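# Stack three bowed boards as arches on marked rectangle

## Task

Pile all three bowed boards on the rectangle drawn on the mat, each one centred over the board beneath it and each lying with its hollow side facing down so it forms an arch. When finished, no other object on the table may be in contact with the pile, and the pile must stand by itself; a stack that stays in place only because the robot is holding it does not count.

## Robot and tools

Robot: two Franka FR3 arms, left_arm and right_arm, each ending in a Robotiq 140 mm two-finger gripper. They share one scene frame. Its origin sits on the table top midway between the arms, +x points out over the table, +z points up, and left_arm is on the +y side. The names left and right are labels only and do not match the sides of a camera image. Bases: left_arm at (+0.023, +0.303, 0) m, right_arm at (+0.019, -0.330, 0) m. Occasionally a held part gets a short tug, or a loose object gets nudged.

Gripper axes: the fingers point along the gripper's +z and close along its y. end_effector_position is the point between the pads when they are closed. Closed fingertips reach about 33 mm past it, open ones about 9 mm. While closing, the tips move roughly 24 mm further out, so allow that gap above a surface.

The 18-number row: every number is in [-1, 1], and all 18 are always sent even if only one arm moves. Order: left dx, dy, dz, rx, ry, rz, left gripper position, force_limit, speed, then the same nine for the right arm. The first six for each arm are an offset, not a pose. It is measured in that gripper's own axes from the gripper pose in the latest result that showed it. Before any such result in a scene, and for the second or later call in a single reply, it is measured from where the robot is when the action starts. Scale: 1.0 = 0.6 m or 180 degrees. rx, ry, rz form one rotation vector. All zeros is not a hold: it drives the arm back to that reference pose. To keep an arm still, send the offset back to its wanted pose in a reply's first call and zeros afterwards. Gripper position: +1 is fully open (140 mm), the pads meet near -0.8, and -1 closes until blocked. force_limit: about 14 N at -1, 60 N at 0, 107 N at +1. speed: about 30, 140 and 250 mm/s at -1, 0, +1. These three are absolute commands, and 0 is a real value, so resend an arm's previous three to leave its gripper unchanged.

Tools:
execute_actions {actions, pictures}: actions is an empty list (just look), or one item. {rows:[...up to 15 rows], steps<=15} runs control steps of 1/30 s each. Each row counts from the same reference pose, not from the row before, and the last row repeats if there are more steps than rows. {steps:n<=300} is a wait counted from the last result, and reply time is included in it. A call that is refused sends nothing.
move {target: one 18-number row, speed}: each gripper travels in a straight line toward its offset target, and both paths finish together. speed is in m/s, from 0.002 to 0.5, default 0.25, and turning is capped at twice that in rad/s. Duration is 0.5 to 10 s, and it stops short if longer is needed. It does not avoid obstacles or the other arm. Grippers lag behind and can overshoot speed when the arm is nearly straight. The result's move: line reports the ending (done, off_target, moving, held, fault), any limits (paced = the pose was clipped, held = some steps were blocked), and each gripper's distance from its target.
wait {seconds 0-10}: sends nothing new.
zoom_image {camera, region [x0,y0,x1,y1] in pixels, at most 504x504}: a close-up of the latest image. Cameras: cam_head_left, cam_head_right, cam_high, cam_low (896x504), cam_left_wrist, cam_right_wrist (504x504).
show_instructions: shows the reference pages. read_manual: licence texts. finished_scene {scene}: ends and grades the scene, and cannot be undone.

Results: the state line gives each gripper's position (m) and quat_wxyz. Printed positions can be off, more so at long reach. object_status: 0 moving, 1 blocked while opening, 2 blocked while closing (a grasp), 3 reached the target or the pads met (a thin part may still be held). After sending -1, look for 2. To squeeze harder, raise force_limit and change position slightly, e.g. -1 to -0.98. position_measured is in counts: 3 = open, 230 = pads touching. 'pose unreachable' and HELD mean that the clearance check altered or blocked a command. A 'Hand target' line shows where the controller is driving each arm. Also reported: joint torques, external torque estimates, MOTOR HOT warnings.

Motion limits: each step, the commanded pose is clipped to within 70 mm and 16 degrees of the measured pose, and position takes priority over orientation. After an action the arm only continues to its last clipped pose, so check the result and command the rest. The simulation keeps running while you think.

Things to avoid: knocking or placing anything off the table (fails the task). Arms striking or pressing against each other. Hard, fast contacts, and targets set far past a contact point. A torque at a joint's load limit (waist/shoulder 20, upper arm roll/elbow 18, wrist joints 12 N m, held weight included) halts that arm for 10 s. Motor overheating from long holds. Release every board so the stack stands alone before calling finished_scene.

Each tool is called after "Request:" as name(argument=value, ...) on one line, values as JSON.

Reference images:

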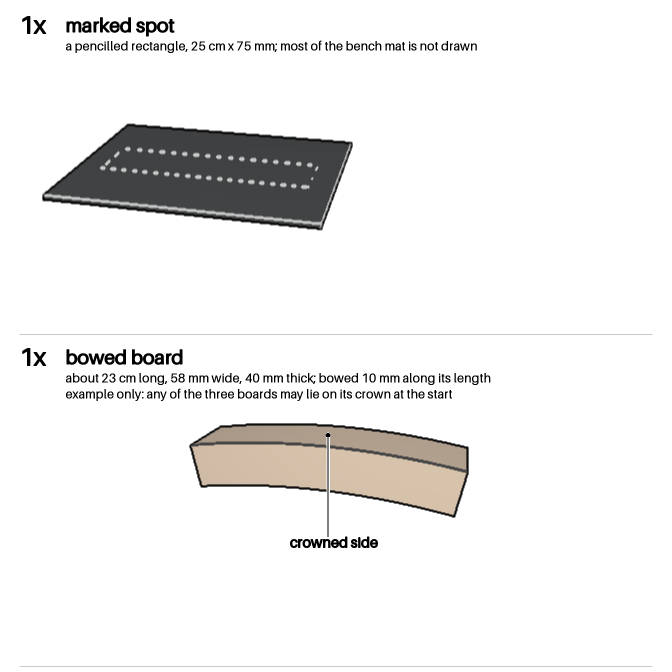

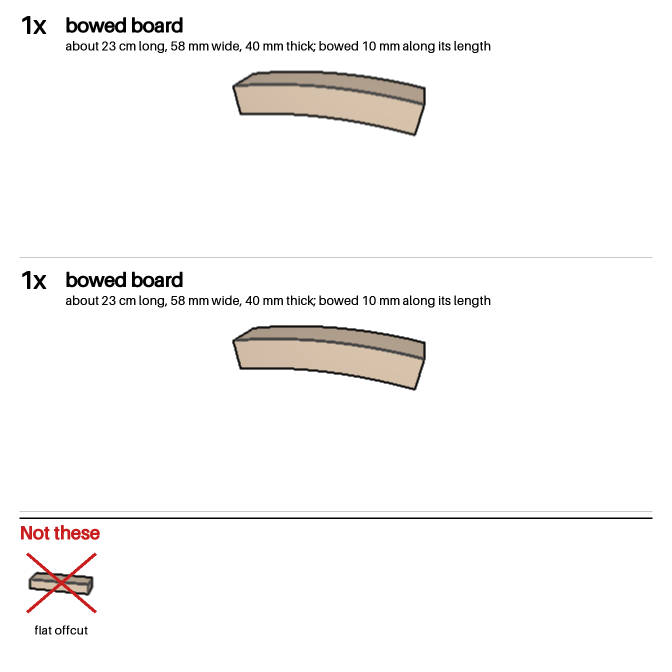

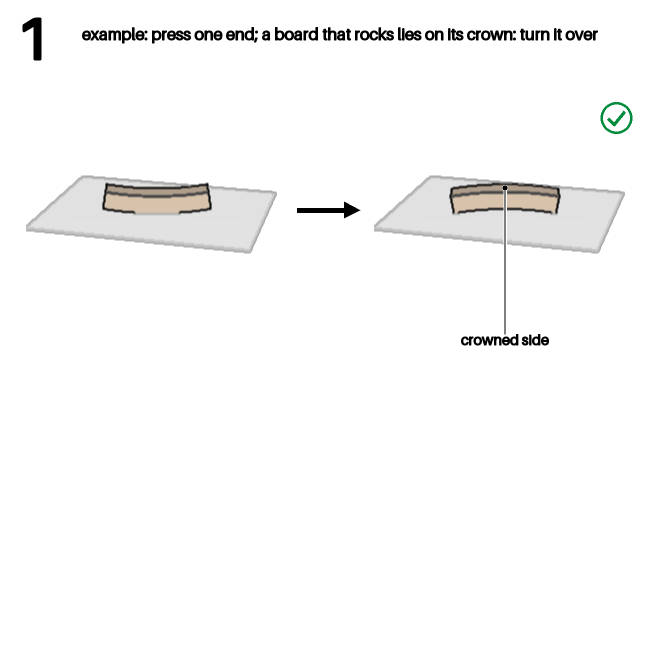

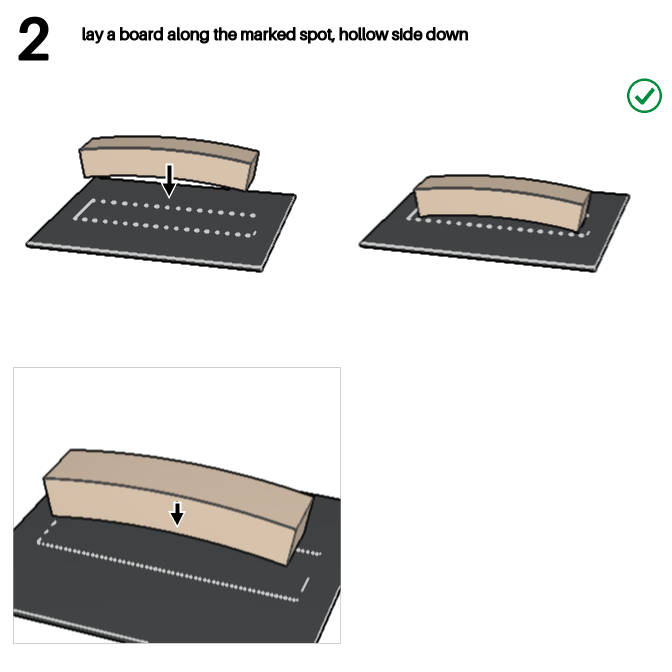

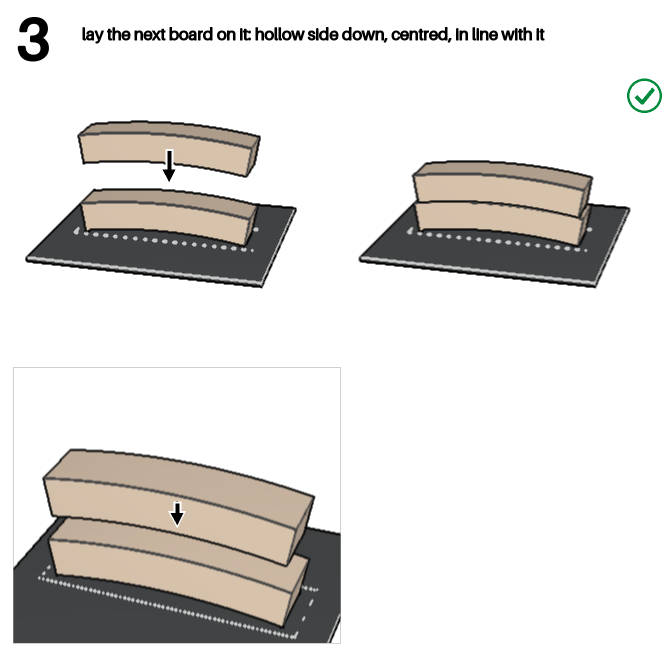

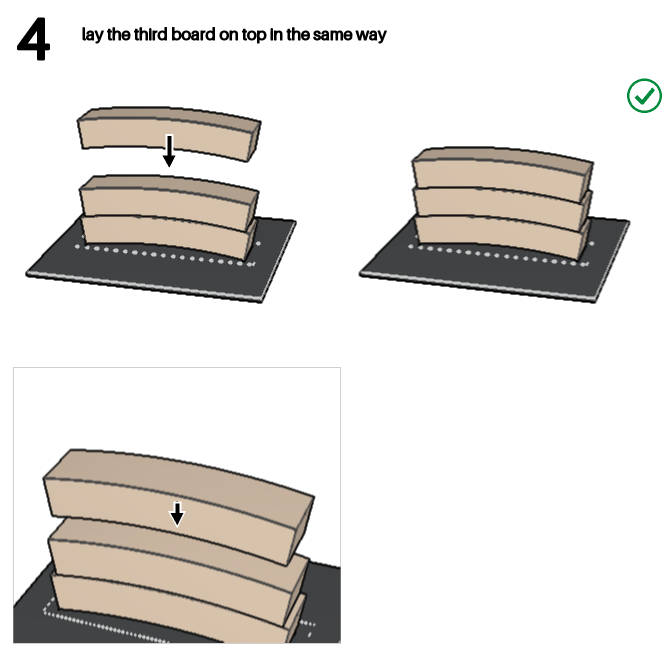

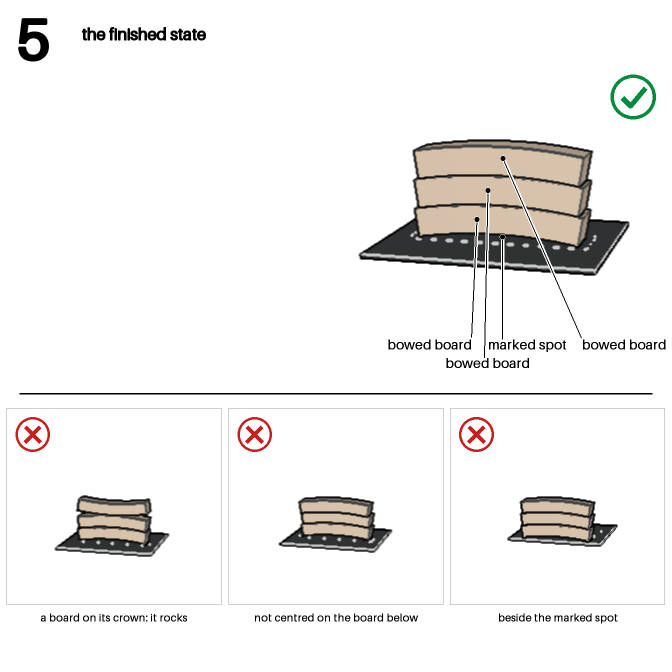

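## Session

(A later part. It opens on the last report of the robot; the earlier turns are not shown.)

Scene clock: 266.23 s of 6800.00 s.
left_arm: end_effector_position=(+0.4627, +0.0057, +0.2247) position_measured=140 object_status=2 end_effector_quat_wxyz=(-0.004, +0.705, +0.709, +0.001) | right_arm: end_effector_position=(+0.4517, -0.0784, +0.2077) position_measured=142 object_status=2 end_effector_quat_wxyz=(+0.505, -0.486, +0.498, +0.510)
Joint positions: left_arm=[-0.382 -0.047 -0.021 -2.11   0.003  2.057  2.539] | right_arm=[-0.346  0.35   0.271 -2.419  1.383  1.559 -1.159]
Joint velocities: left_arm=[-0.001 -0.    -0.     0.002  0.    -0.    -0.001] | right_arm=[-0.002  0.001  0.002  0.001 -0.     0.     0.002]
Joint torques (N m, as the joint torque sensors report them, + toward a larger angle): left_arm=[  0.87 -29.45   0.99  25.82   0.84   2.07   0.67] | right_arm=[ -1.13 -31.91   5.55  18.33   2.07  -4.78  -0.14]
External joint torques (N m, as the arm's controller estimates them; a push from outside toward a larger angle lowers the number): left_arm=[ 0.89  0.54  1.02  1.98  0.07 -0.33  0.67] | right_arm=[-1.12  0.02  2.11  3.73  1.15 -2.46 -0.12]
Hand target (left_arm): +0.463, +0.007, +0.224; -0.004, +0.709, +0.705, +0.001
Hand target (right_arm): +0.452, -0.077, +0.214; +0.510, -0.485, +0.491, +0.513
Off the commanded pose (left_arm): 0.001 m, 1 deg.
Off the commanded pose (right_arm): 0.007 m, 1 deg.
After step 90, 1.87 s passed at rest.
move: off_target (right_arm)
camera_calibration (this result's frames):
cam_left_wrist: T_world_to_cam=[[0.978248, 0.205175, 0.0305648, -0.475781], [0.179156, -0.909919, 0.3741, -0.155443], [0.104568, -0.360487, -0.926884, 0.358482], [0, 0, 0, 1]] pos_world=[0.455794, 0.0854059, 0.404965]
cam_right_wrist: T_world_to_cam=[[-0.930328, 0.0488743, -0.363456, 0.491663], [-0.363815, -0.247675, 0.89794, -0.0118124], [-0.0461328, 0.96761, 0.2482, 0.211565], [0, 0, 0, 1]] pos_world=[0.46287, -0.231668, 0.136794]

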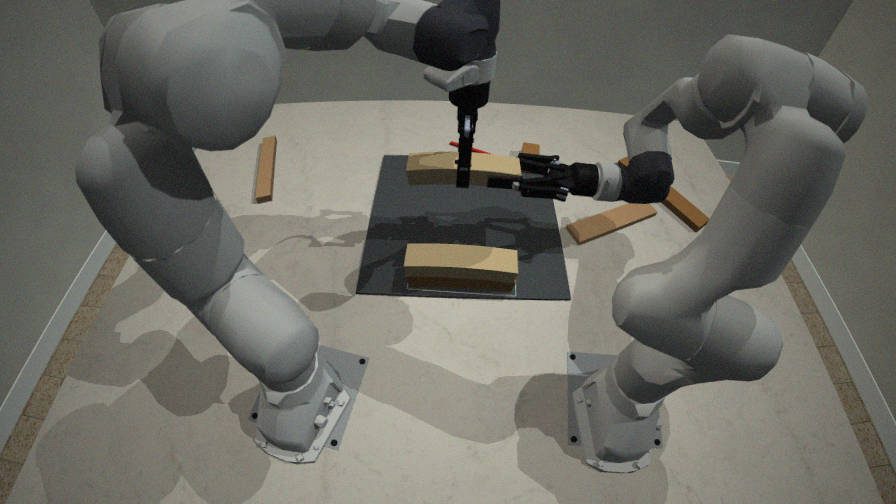

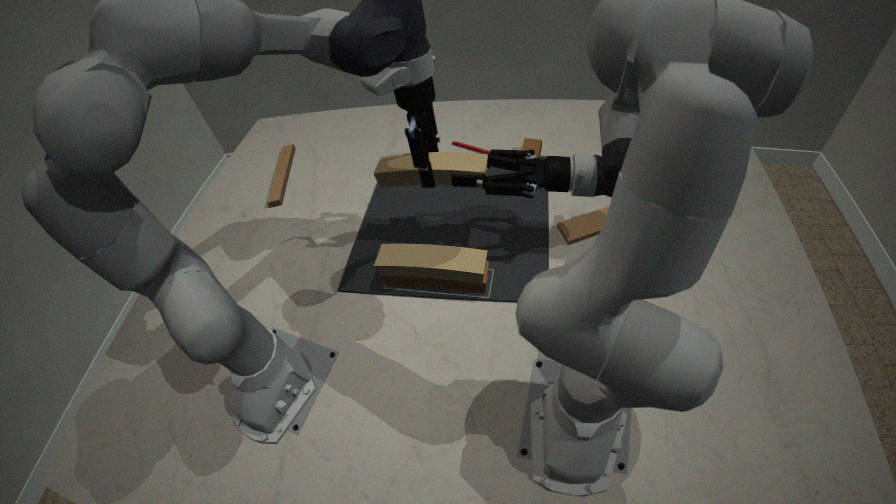

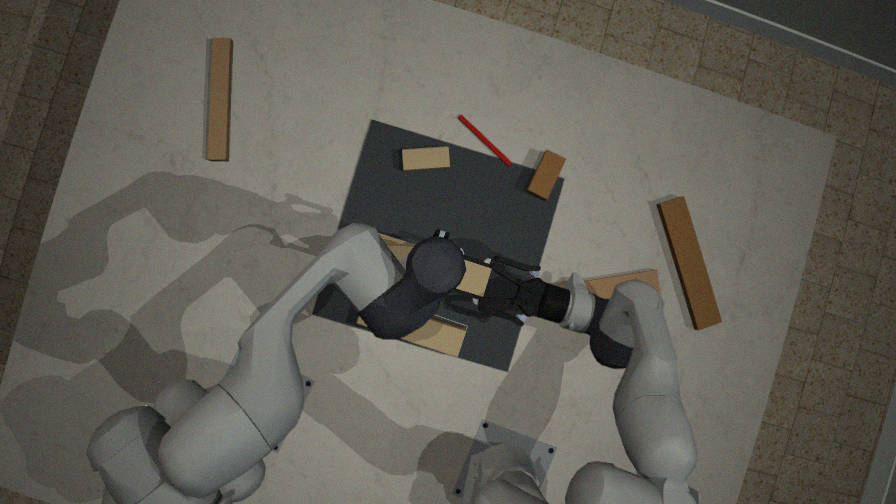

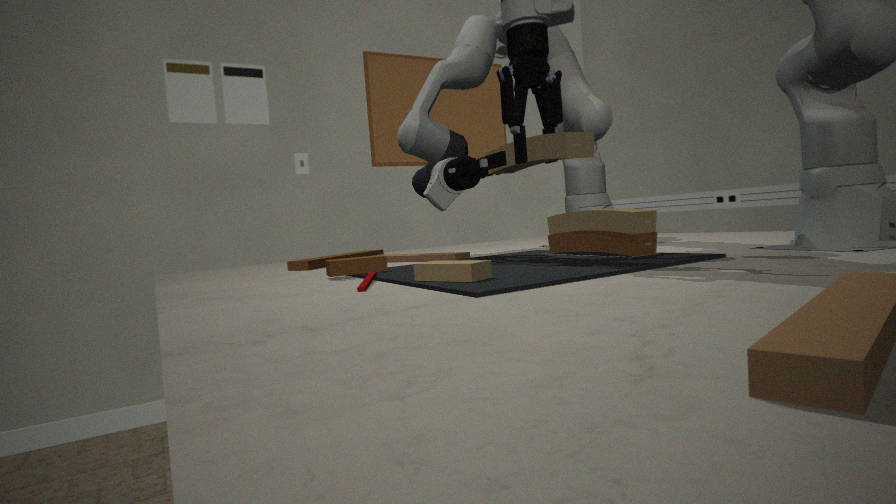

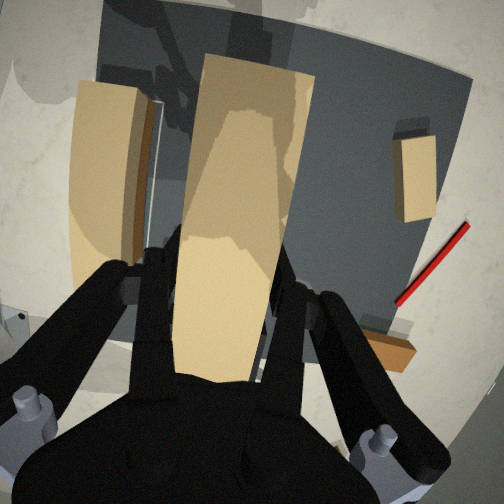

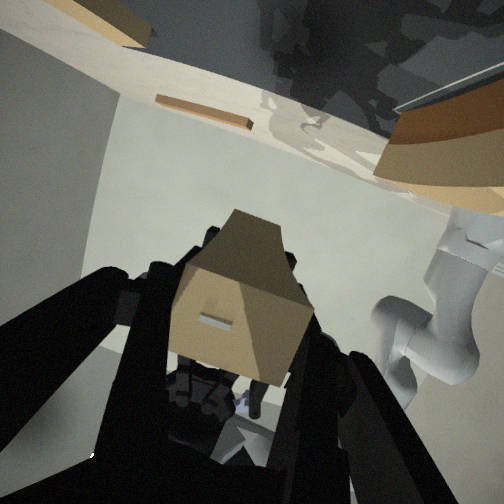

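Request:
execute_actions(actions=[{"rows":[[0,0,-0.004,0,0,0,-1,0,-0.9,0,0,0,0,0,0,0.5,0.6,0]]}], pictures=false)

Request:
move(target=[0,0.003,-0.005,0,0,0,-1,0,-0.9,0,0,-0.2,0,0,0,0.5,0.6,0])

Request:
move(target=[-0.008,-0.243,0.13,-0.004,-0.004,0.01,-1,0,-0.9,0,0,0,0,0,0,0.5,0.6,0], speed=0.2)

Request:
zoom_image(camera="cam_head_left", region=[390,190,540,310])

Scene clock: 275.07 s of 6800.00 s.
left_arm: end_effector_position=(+0.4618, +0.0063, +0.2245) position_measured=140 object_status=2 end_effector_quat_wxyz=(-0.005, +0.705, +0.709, +0.001) | right_arm: end_effector_position=(+0.4517, -0.0784, +0.2077) position_measured=66 object_status=0 end_effector_quat_wxyz=(+0.505, -0.486, +0.498, +0.510)
Joint positions: left_arm=[-0.382 -0.047 -0.021 -2.109  0.003  2.052  2.539] | right_arm=[-0.346  0.35   0.271 -2.419  1.383  1.559 -1.159]
Joint velocities: left_arm=[-0.001  0.     0.     0.002  0.    -0.002 -0.001] | right_arm=[ 0.001  0.    -0.001  0.     0.001 -0.001 -0.001]
Joint torques (N m, as the joint torque sensors report them, + toward a larger angle): left_arm=[  0.36 -31.44   0.25  27.59   0.67   1.9    0.08] | right_arm=[ -0.05 -31.56   2.64  15.5    0.91  -2.43  -0.05]
External joint torques (N m, as the arm's controller estimates them; a push from outside toward a larger angle lowers the number): left_arm=[ 0.42 -1.38  0.34  3.73 -0.11 -0.5   0.09] | right_arm=[-0.03  0.37 -0.78  0.89  0.   -0.13 -0.03]
Hand target (left_arm): +0.463, +0.006, +0.227; -0.004, +0.706, +0.709, +0.001
Hand target (right_arm): +0.452, -0.078, +0.208; +0.505, -0.486, +0.498, +0.510
Off the commanded pose (left_arm): 0.003 m, 0 deg.
Off the commanded pose (right_arm): 0.000 m, 0 deg.
Steps of this call (steps 1 to 90: nothing new was sent; then 5.33 s passed at rest; steps 91 to 105: all 15 steps of this action). Readings (end_effector_position | what the end effector reports):
91: left_arm (+0.4627, +0.0057, +0.2248) | right_arm (+0.4518, -0.0785, +0.2076) | left_arm position_measured=140 object_status=2 | right_arm position_measured=142 object_status=0
92: left_arm (+0.4627, +0.0057, +0.2248) | right_arm (+0.4517, -0.0784, +0.2077) | left_arm position_measured=140 object_status=2 | right_arm position_measured=142 object_status=0
94: left_arm (+0.4623, +0.0059, +0.2247) | right_arm (+0.4517, -0.0784, +0.2077) | left_arm position_measured=140 object_status=2 | right_arm position_measured=121 object_status=0
98: left_arm (+0.4620, +0.0061, +0.2246) | right_arm (+0.4517, -0.0784, +0.2077) | left_arm position_measured=140 object_status=2 | right_arm position_measured=91 object_status=0
105: the state above

Scene clock: 276.43 s of 6800.00 s.
left_arm: end_effector_position=(+0.4617, +0.0063, +0.2246) position_measured=140 object_status=2 end_effector_quat_wxyz=(-0.008, +0.705, +0.709, +0.000) | right_arm: end_effector_position=(+0.4532, -0.1976, +0.2042) position_measured=66 object_status=3 end_effector_quat_wxyz=(+0.508, -0.486, +0.498, +0.507)
Joint positions: left_arm=[-0.382 -0.043 -0.021 -2.104  0.003  2.046  2.539] | right_arm=[-0.492  0.417  0.147 -2.299  1.158  1.413 -1.143]
Joint velocities: left_arm=[ 0.    -0.001  0.001  0.002 -0.     0.    -0.001] | right_arm=[ 0.001  0.001  0.001  0.    -0.003 -0.011  0.003]
Joint torques (N m, as the joint torque sensors report them, + toward a larger angle): left_arm=[  0.71 -31.17   0.39  28.18   0.69   1.93   0.2 ] | right_arm=[  0.37 -34.09   2.59  17.54   0.46  -2.81   0.13]
External joint torques (N m, as the arm's controller estimates them; a push from outside toward a larger angle lowers the number): left_arm=[ 0.63 -1.05  0.32  4.33 -0.09 -0.46  0.2 ] | right_arm=[ 0.34  0.83 -0.3   2.93 -0.74 -0.53  0.16]
Hand target (left_arm): +0.463, +0.006, +0.227; -0.005, +0.705, +0.709, +0.001
Hand target (right_arm): +0.452, -0.197, +0.205; +0.507, -0.486, +0.497, +0.510
Off the commanded pose (left_arm): 0.003 m, 0 deg.
Off the commanded pose (right_arm): 0.002 m, 1 deg.
move: done
camera_calibration (this result's frames):
cam_left_wrist: T_world_to_cam=[[0.978426, 0.205106, 0.0247669, -0.473728], [0.181758, -0.911579, 0.368766, -0.154672], [0.098213, -0.356308, -0.929192, 0.362192], [0, 0, 0, 1]] pos_world=[0.456049, 0.0852213, 0.405317]
cam_right_wrist: T_world_to_cam=[[-0.927547, 0.055034, -0.369632, 0.498804], [-0.371395, -0.245593, 0.895405, -0.0332811], [-0.0415012, 0.96781, 0.248238, 0.325742], [0, 0, 0, 1]] pos_world=[0.463822, -0.350881, 0.133312]

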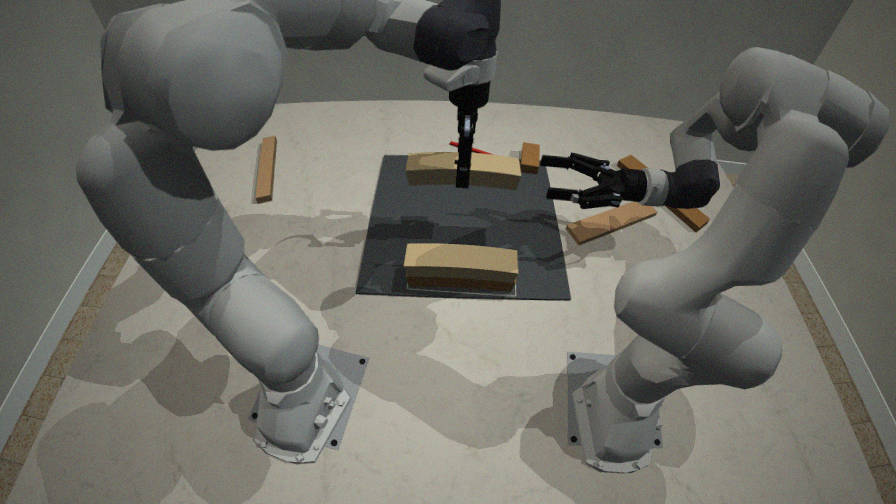

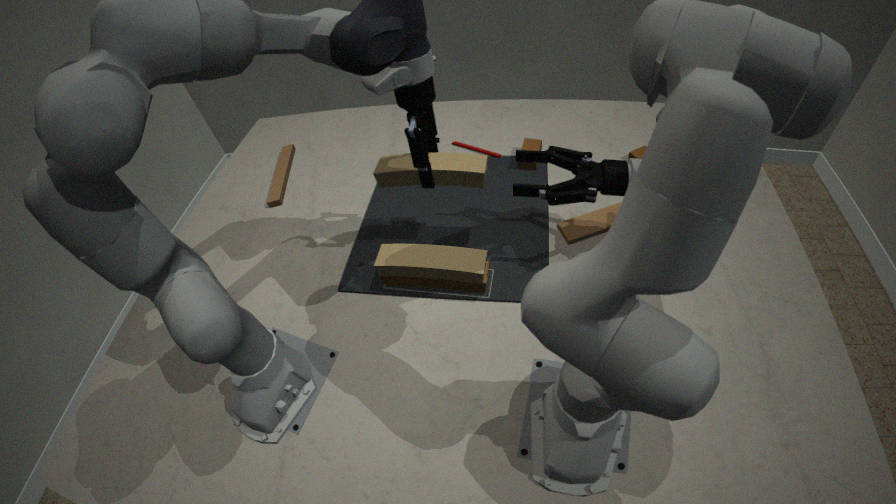

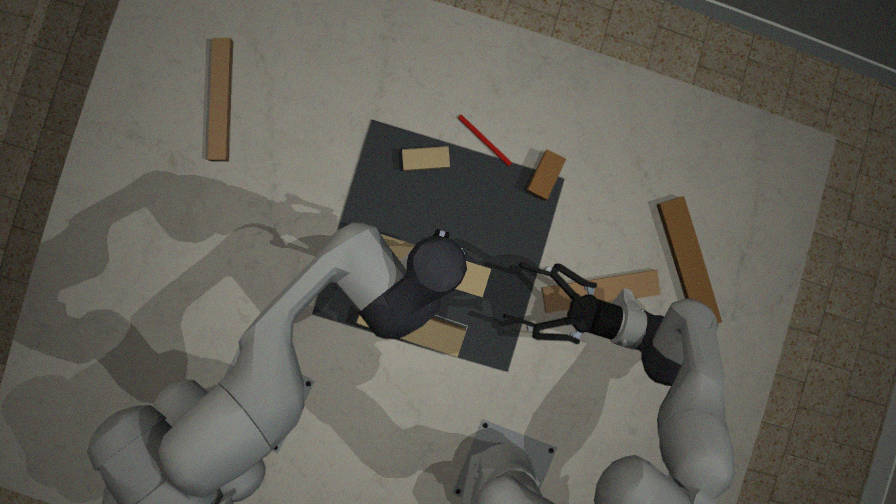

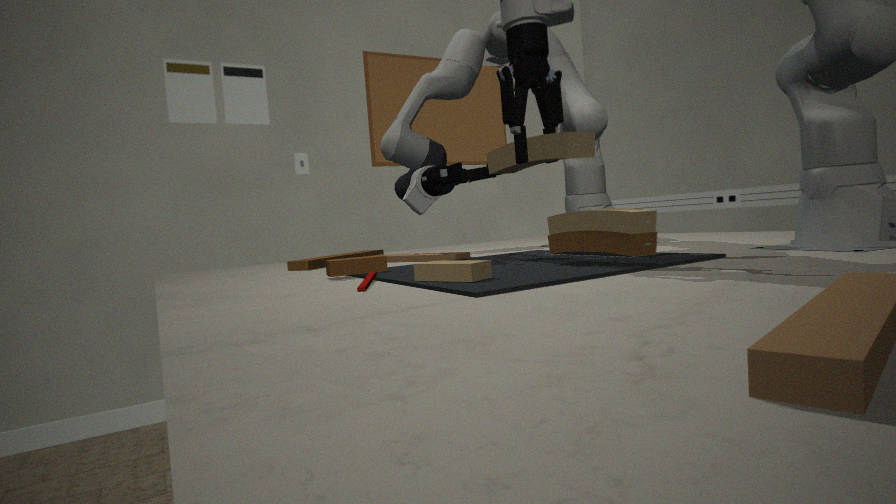

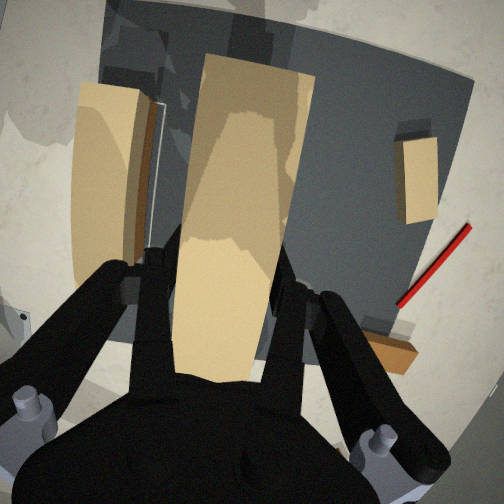

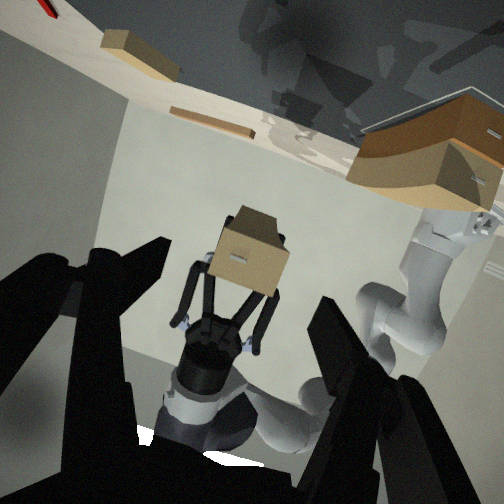

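Scene clock: 277.90 s of 6800.00 s.
left_arm: end_effector_position=(+0.3134, +0.0062, +0.1443) position_measured=140 object_status=2 end_effector_quat_wxyz=(-0.006, +0.720, +0.693, +0.000) | right_arm: end_effector_position=(+0.4532, -0.1976, +0.2042) position_measured=66 object_status=3 end_effector_quat_wxyz=(+0.508, -0.486, +0.498, +0.507)
Joint positions: left_arm=[-0.461 -0.287 -0.144 -2.588 -0.053  2.291  2.423] | right_arm=[-0.492  0.417  0.147 -2.299  1.158  1.413 -1.143]
Joint velocities: left_arm=[ 0.001  0.001 -0.001 -0.001  0.     0.014 -0.023] | right_arm=[-0.     0.    -0.001 -0.     0.001 -0.001  0.001]
Joint torques (N m, as the joint torque sensors report them, + toward a larger angle): left_arm=[  0.7  -21.98  -0.37  24.24   0.07   3.01  -0.13] | right_arm=[ -0.07 -34.81   2.55  15.84   1.18  -2.38  -0.07]
External joint torques (N m, as the arm's controller estimates them; a push from outside toward a larger angle lowers the number): left_arm=[ 0.68 -2.4  -1.17  2.28 -0.58  0.63 -0.13] | right_arm=[-0.04  0.13 -0.31  1.21 -0.03 -0.09 -0.04]
Hand target (left_arm): +0.316, +0.003, +0.147; +0.001, +0.716, +0.698, +0.000
Hand target (right_arm): +0.453, -0.198, +0.204; +0.508, -0.486, +0.498, +0.507
Off the commanded pose (left_arm): 0.006 m, 1 deg.
Off the commanded pose (right_arm): 0.000 m, 0 deg.
move: off_target (left_arm)
camera_calibration (this result's frames):
cam_left_wrist: T_world_to_cam=[[0.986245, 0.163145, 0.0265404, -0.329015], [0.141797, -0.917604, 0.371343, -0.0860439], [0.0849363, -0.362472, -0.928116, 0.306107], [0, 0, 0, 1]] pos_world=[0.310691, 0.0856781, 0.324787]
cam_right_wrist: T_world_to_cam=[[-0.927556, 0.0550183, -0.369612, 0.498796], [-0.37137, -0.245651, 0.8954, -0.0333201], [-0.0415323, 0.967796, 0.248287, 0.325735], [0, 0, 0, 1]] pos_world=[0.463816, -0.350873, 0.13332]

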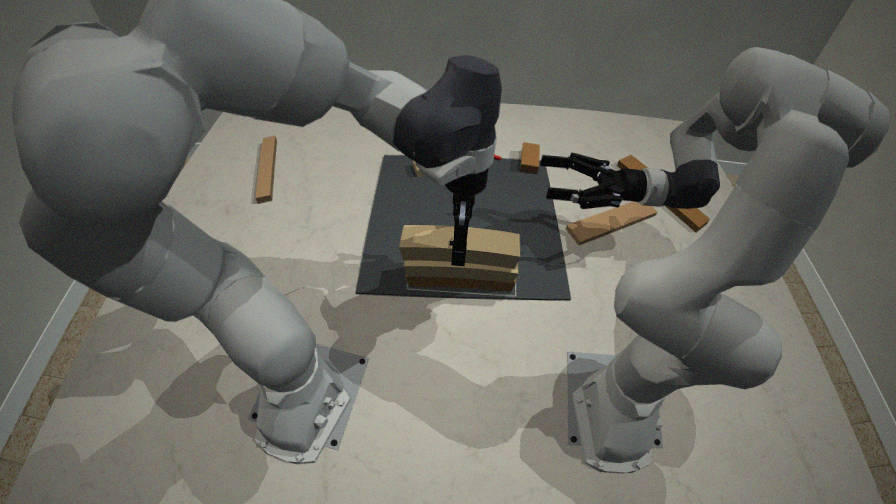

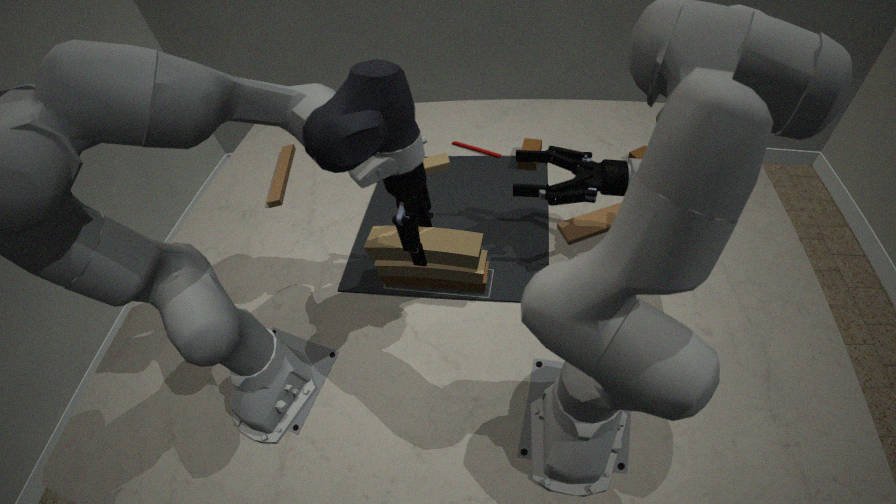

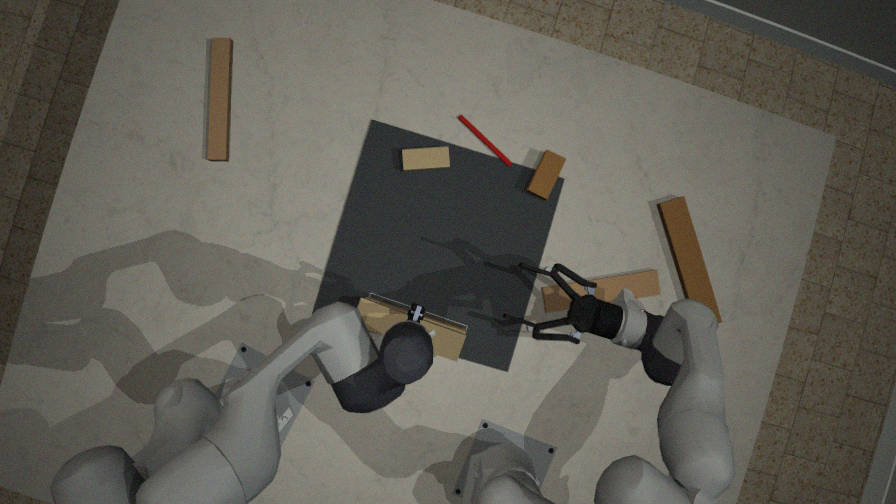

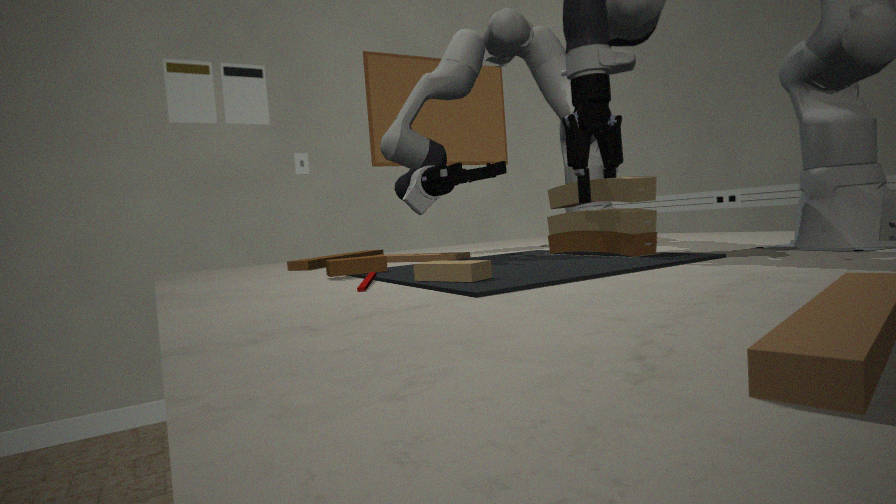

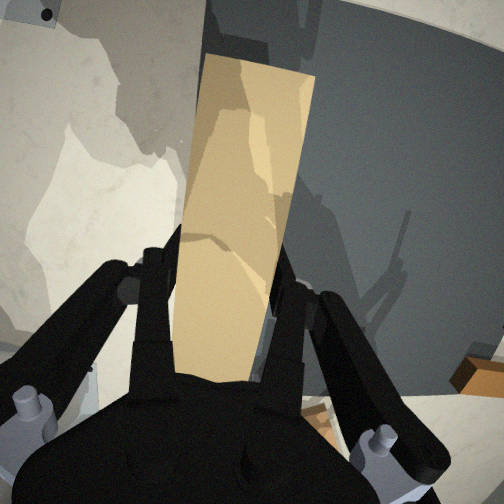

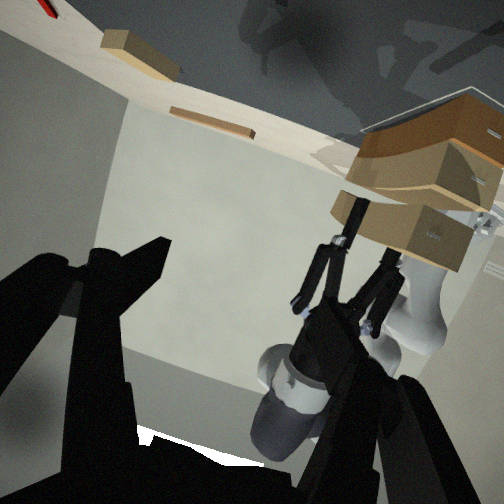

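Region (390, 190, 540, 310) of cam_head_left's 896x504 image, scaled by 3.360, with more detail than that image has; it fills the top 403 rows of this view, and the rest is white.

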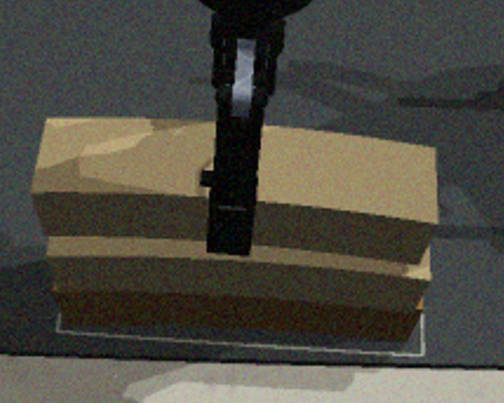

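Request:
move(target=[-0.011,0.004,0.016,-0.004,-0.012,-0.005,-1,0,-0.9,0,0,0,0,0,0,0.5,0.6,0], speed=0.03)

Request:
zoom_image(camera="cam_head_left", region=[390,190,540,310])

Request:
zoom_image(camera="cam_low", region=[530,160,680,270])

Scene clock: 287.23 s of 6800.00 s.
left_arm: end_effector_position=(+0.3133, +0.0024, +0.1328) position_measured=140 object_status=2 end_effector_quat_wxyz=(+0.006, +0.713, +0.701, -0.008) | right_arm: end_effector_position=(+0.4532, -0.1976, +0.2042) position_measured=66 object_status=3 end_effector_quat_wxyz=(+0.508, -0.486, +0.498, +0.507)
Joint positions: left_arm=[-0.461 -0.277 -0.143 -2.618 -0.077  2.355  2.422] | right_arm=[-0.492  0.417  0.147 -2.299  1.158  1.413 -1.143]
Joint velocities: left_arm=[-0.    -0.    -0.    -0.002 -0.003  0.013  0.005] | right_arm=[ 0.001  0.    -0.002  0.001 -0.001 -0.001  0.   ]
Joint torques (N m, as the joint torque sensors report them, + toward a larger angle): left_arm=[ -0.45 -20.68   1.41  23.47  -0.08   3.17   0.38] | right_arm=[ -0.3  -35.03   2.61  16.18   1.17  -2.38  -0.07]
External joint torques (N m, as the arm's controller estimates them; a push from outside toward a larger angle lowers the number): left_arm=[-0.44 -1.04  0.72  1.9  -0.71  0.73  0.38] | right_arm=[-0.35 -0.01 -0.32  1.52 -0.03 -0.09 -0.05]
Hand target (left_arm): +0.316, -0.000, +0.135; +0.012, +0.715, +0.699, -0.009
Hand target (right_arm): +0.453, -0.198, +0.204; +0.508, -0.486, +0.498, +0.507
Off the commanded pose (left_arm): 0.004 m, 1 deg.
Off the commanded pose (right_arm): 0.000 m, 0 deg.
After step 90, 5.30 s passed at rest.
move: off_target (left_arm)
camera_calibration (this result's frames):
cam_left_wrist: T_world_to_cam=[[0.982467, 0.18453, 0.0266141, -0.326936], [0.158861, -0.903284, 0.398548, -0.094276], [0.097584, -0.387332, -0.916761, 0.288706], [0, 0, 0, 1]] pos_world=[0.308008, 0.0869964, 0.310949]
cam_right_wrist: T_world_to_cam=[[-0.927556, 0.0550182, -0.369612, 0.498796], [-0.371369, -0.245651, 0.8954, -0.0333202], [-0.0415323, 0.967796, 0.248287, 0.325735], [0, 0, 0, 1]] pos_world=[0.463816, -0.350873, 0.13332]

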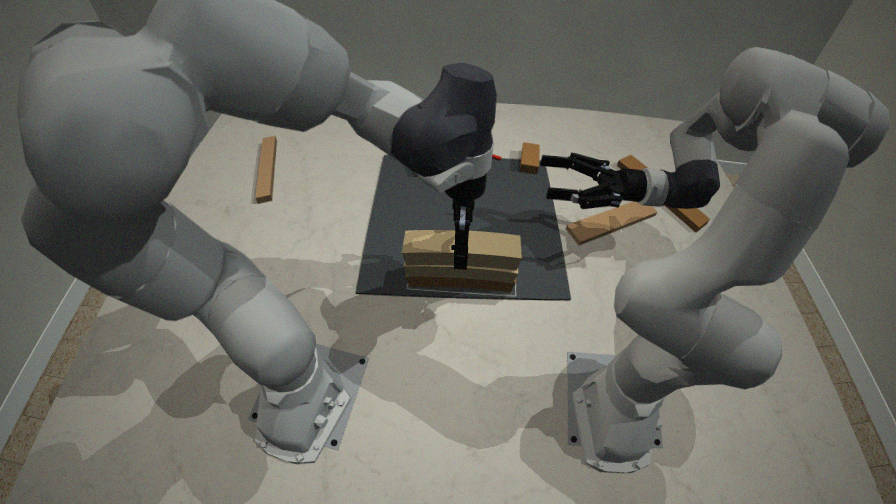

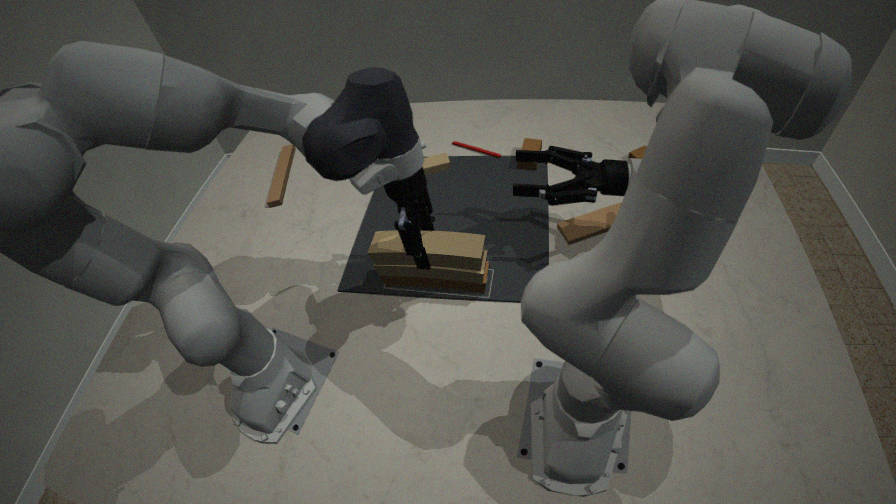

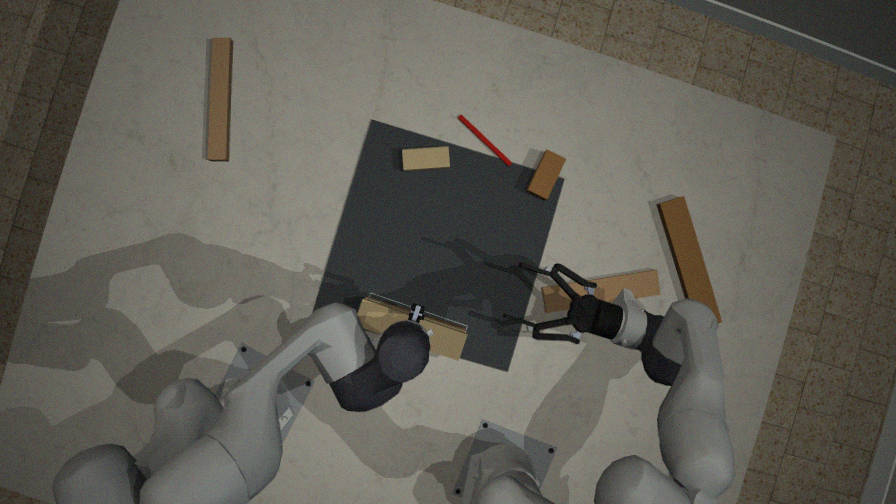

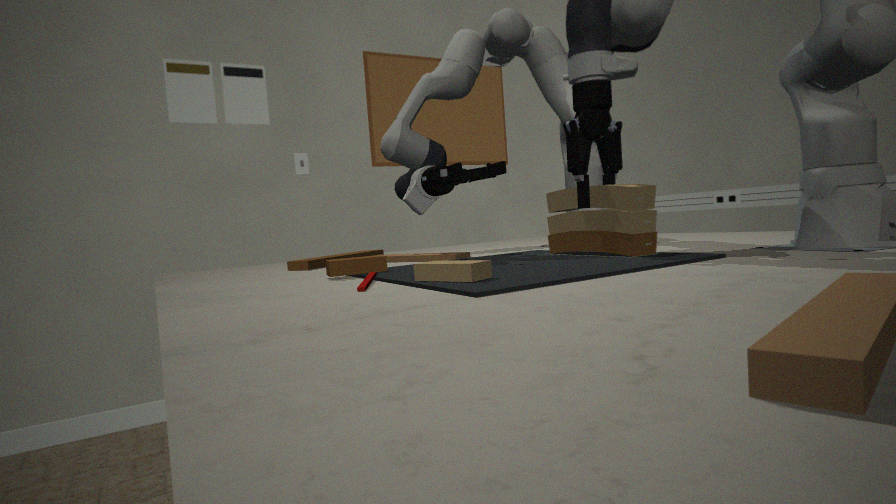

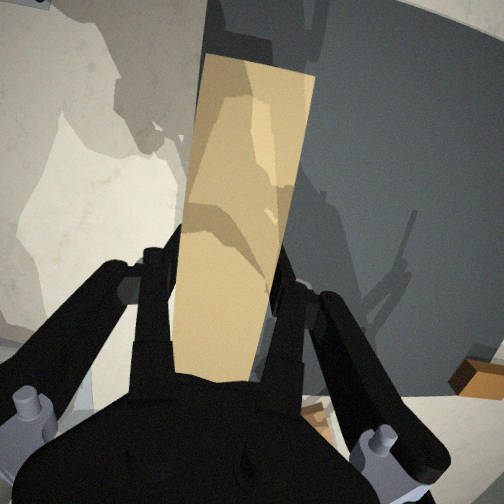

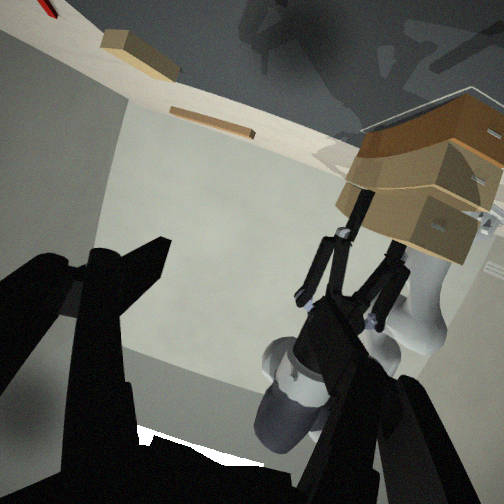

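Region (390, 190, 540, 310) of cam_head_left's 896x504 image, scaled by 3.360, with more detail than that image has; it fills the top 403 rows of this view, and the rest is white.

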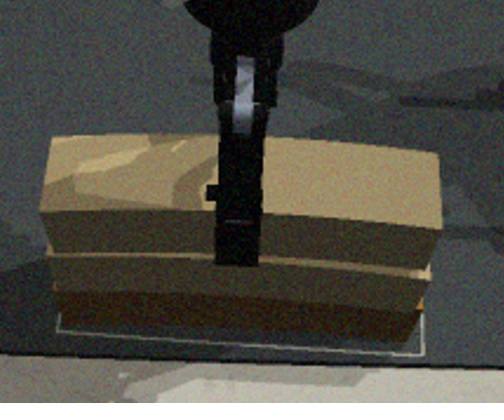

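Region (530, 160, 680, 270) of cam_low's 896x504 image, scaled by 3.360, with more detail than that image has; it fills the top 370 rows of this view, and the rest is white.

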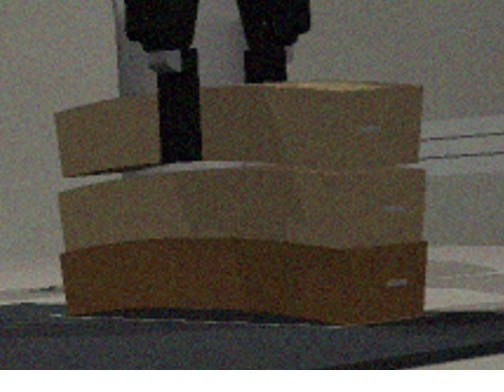

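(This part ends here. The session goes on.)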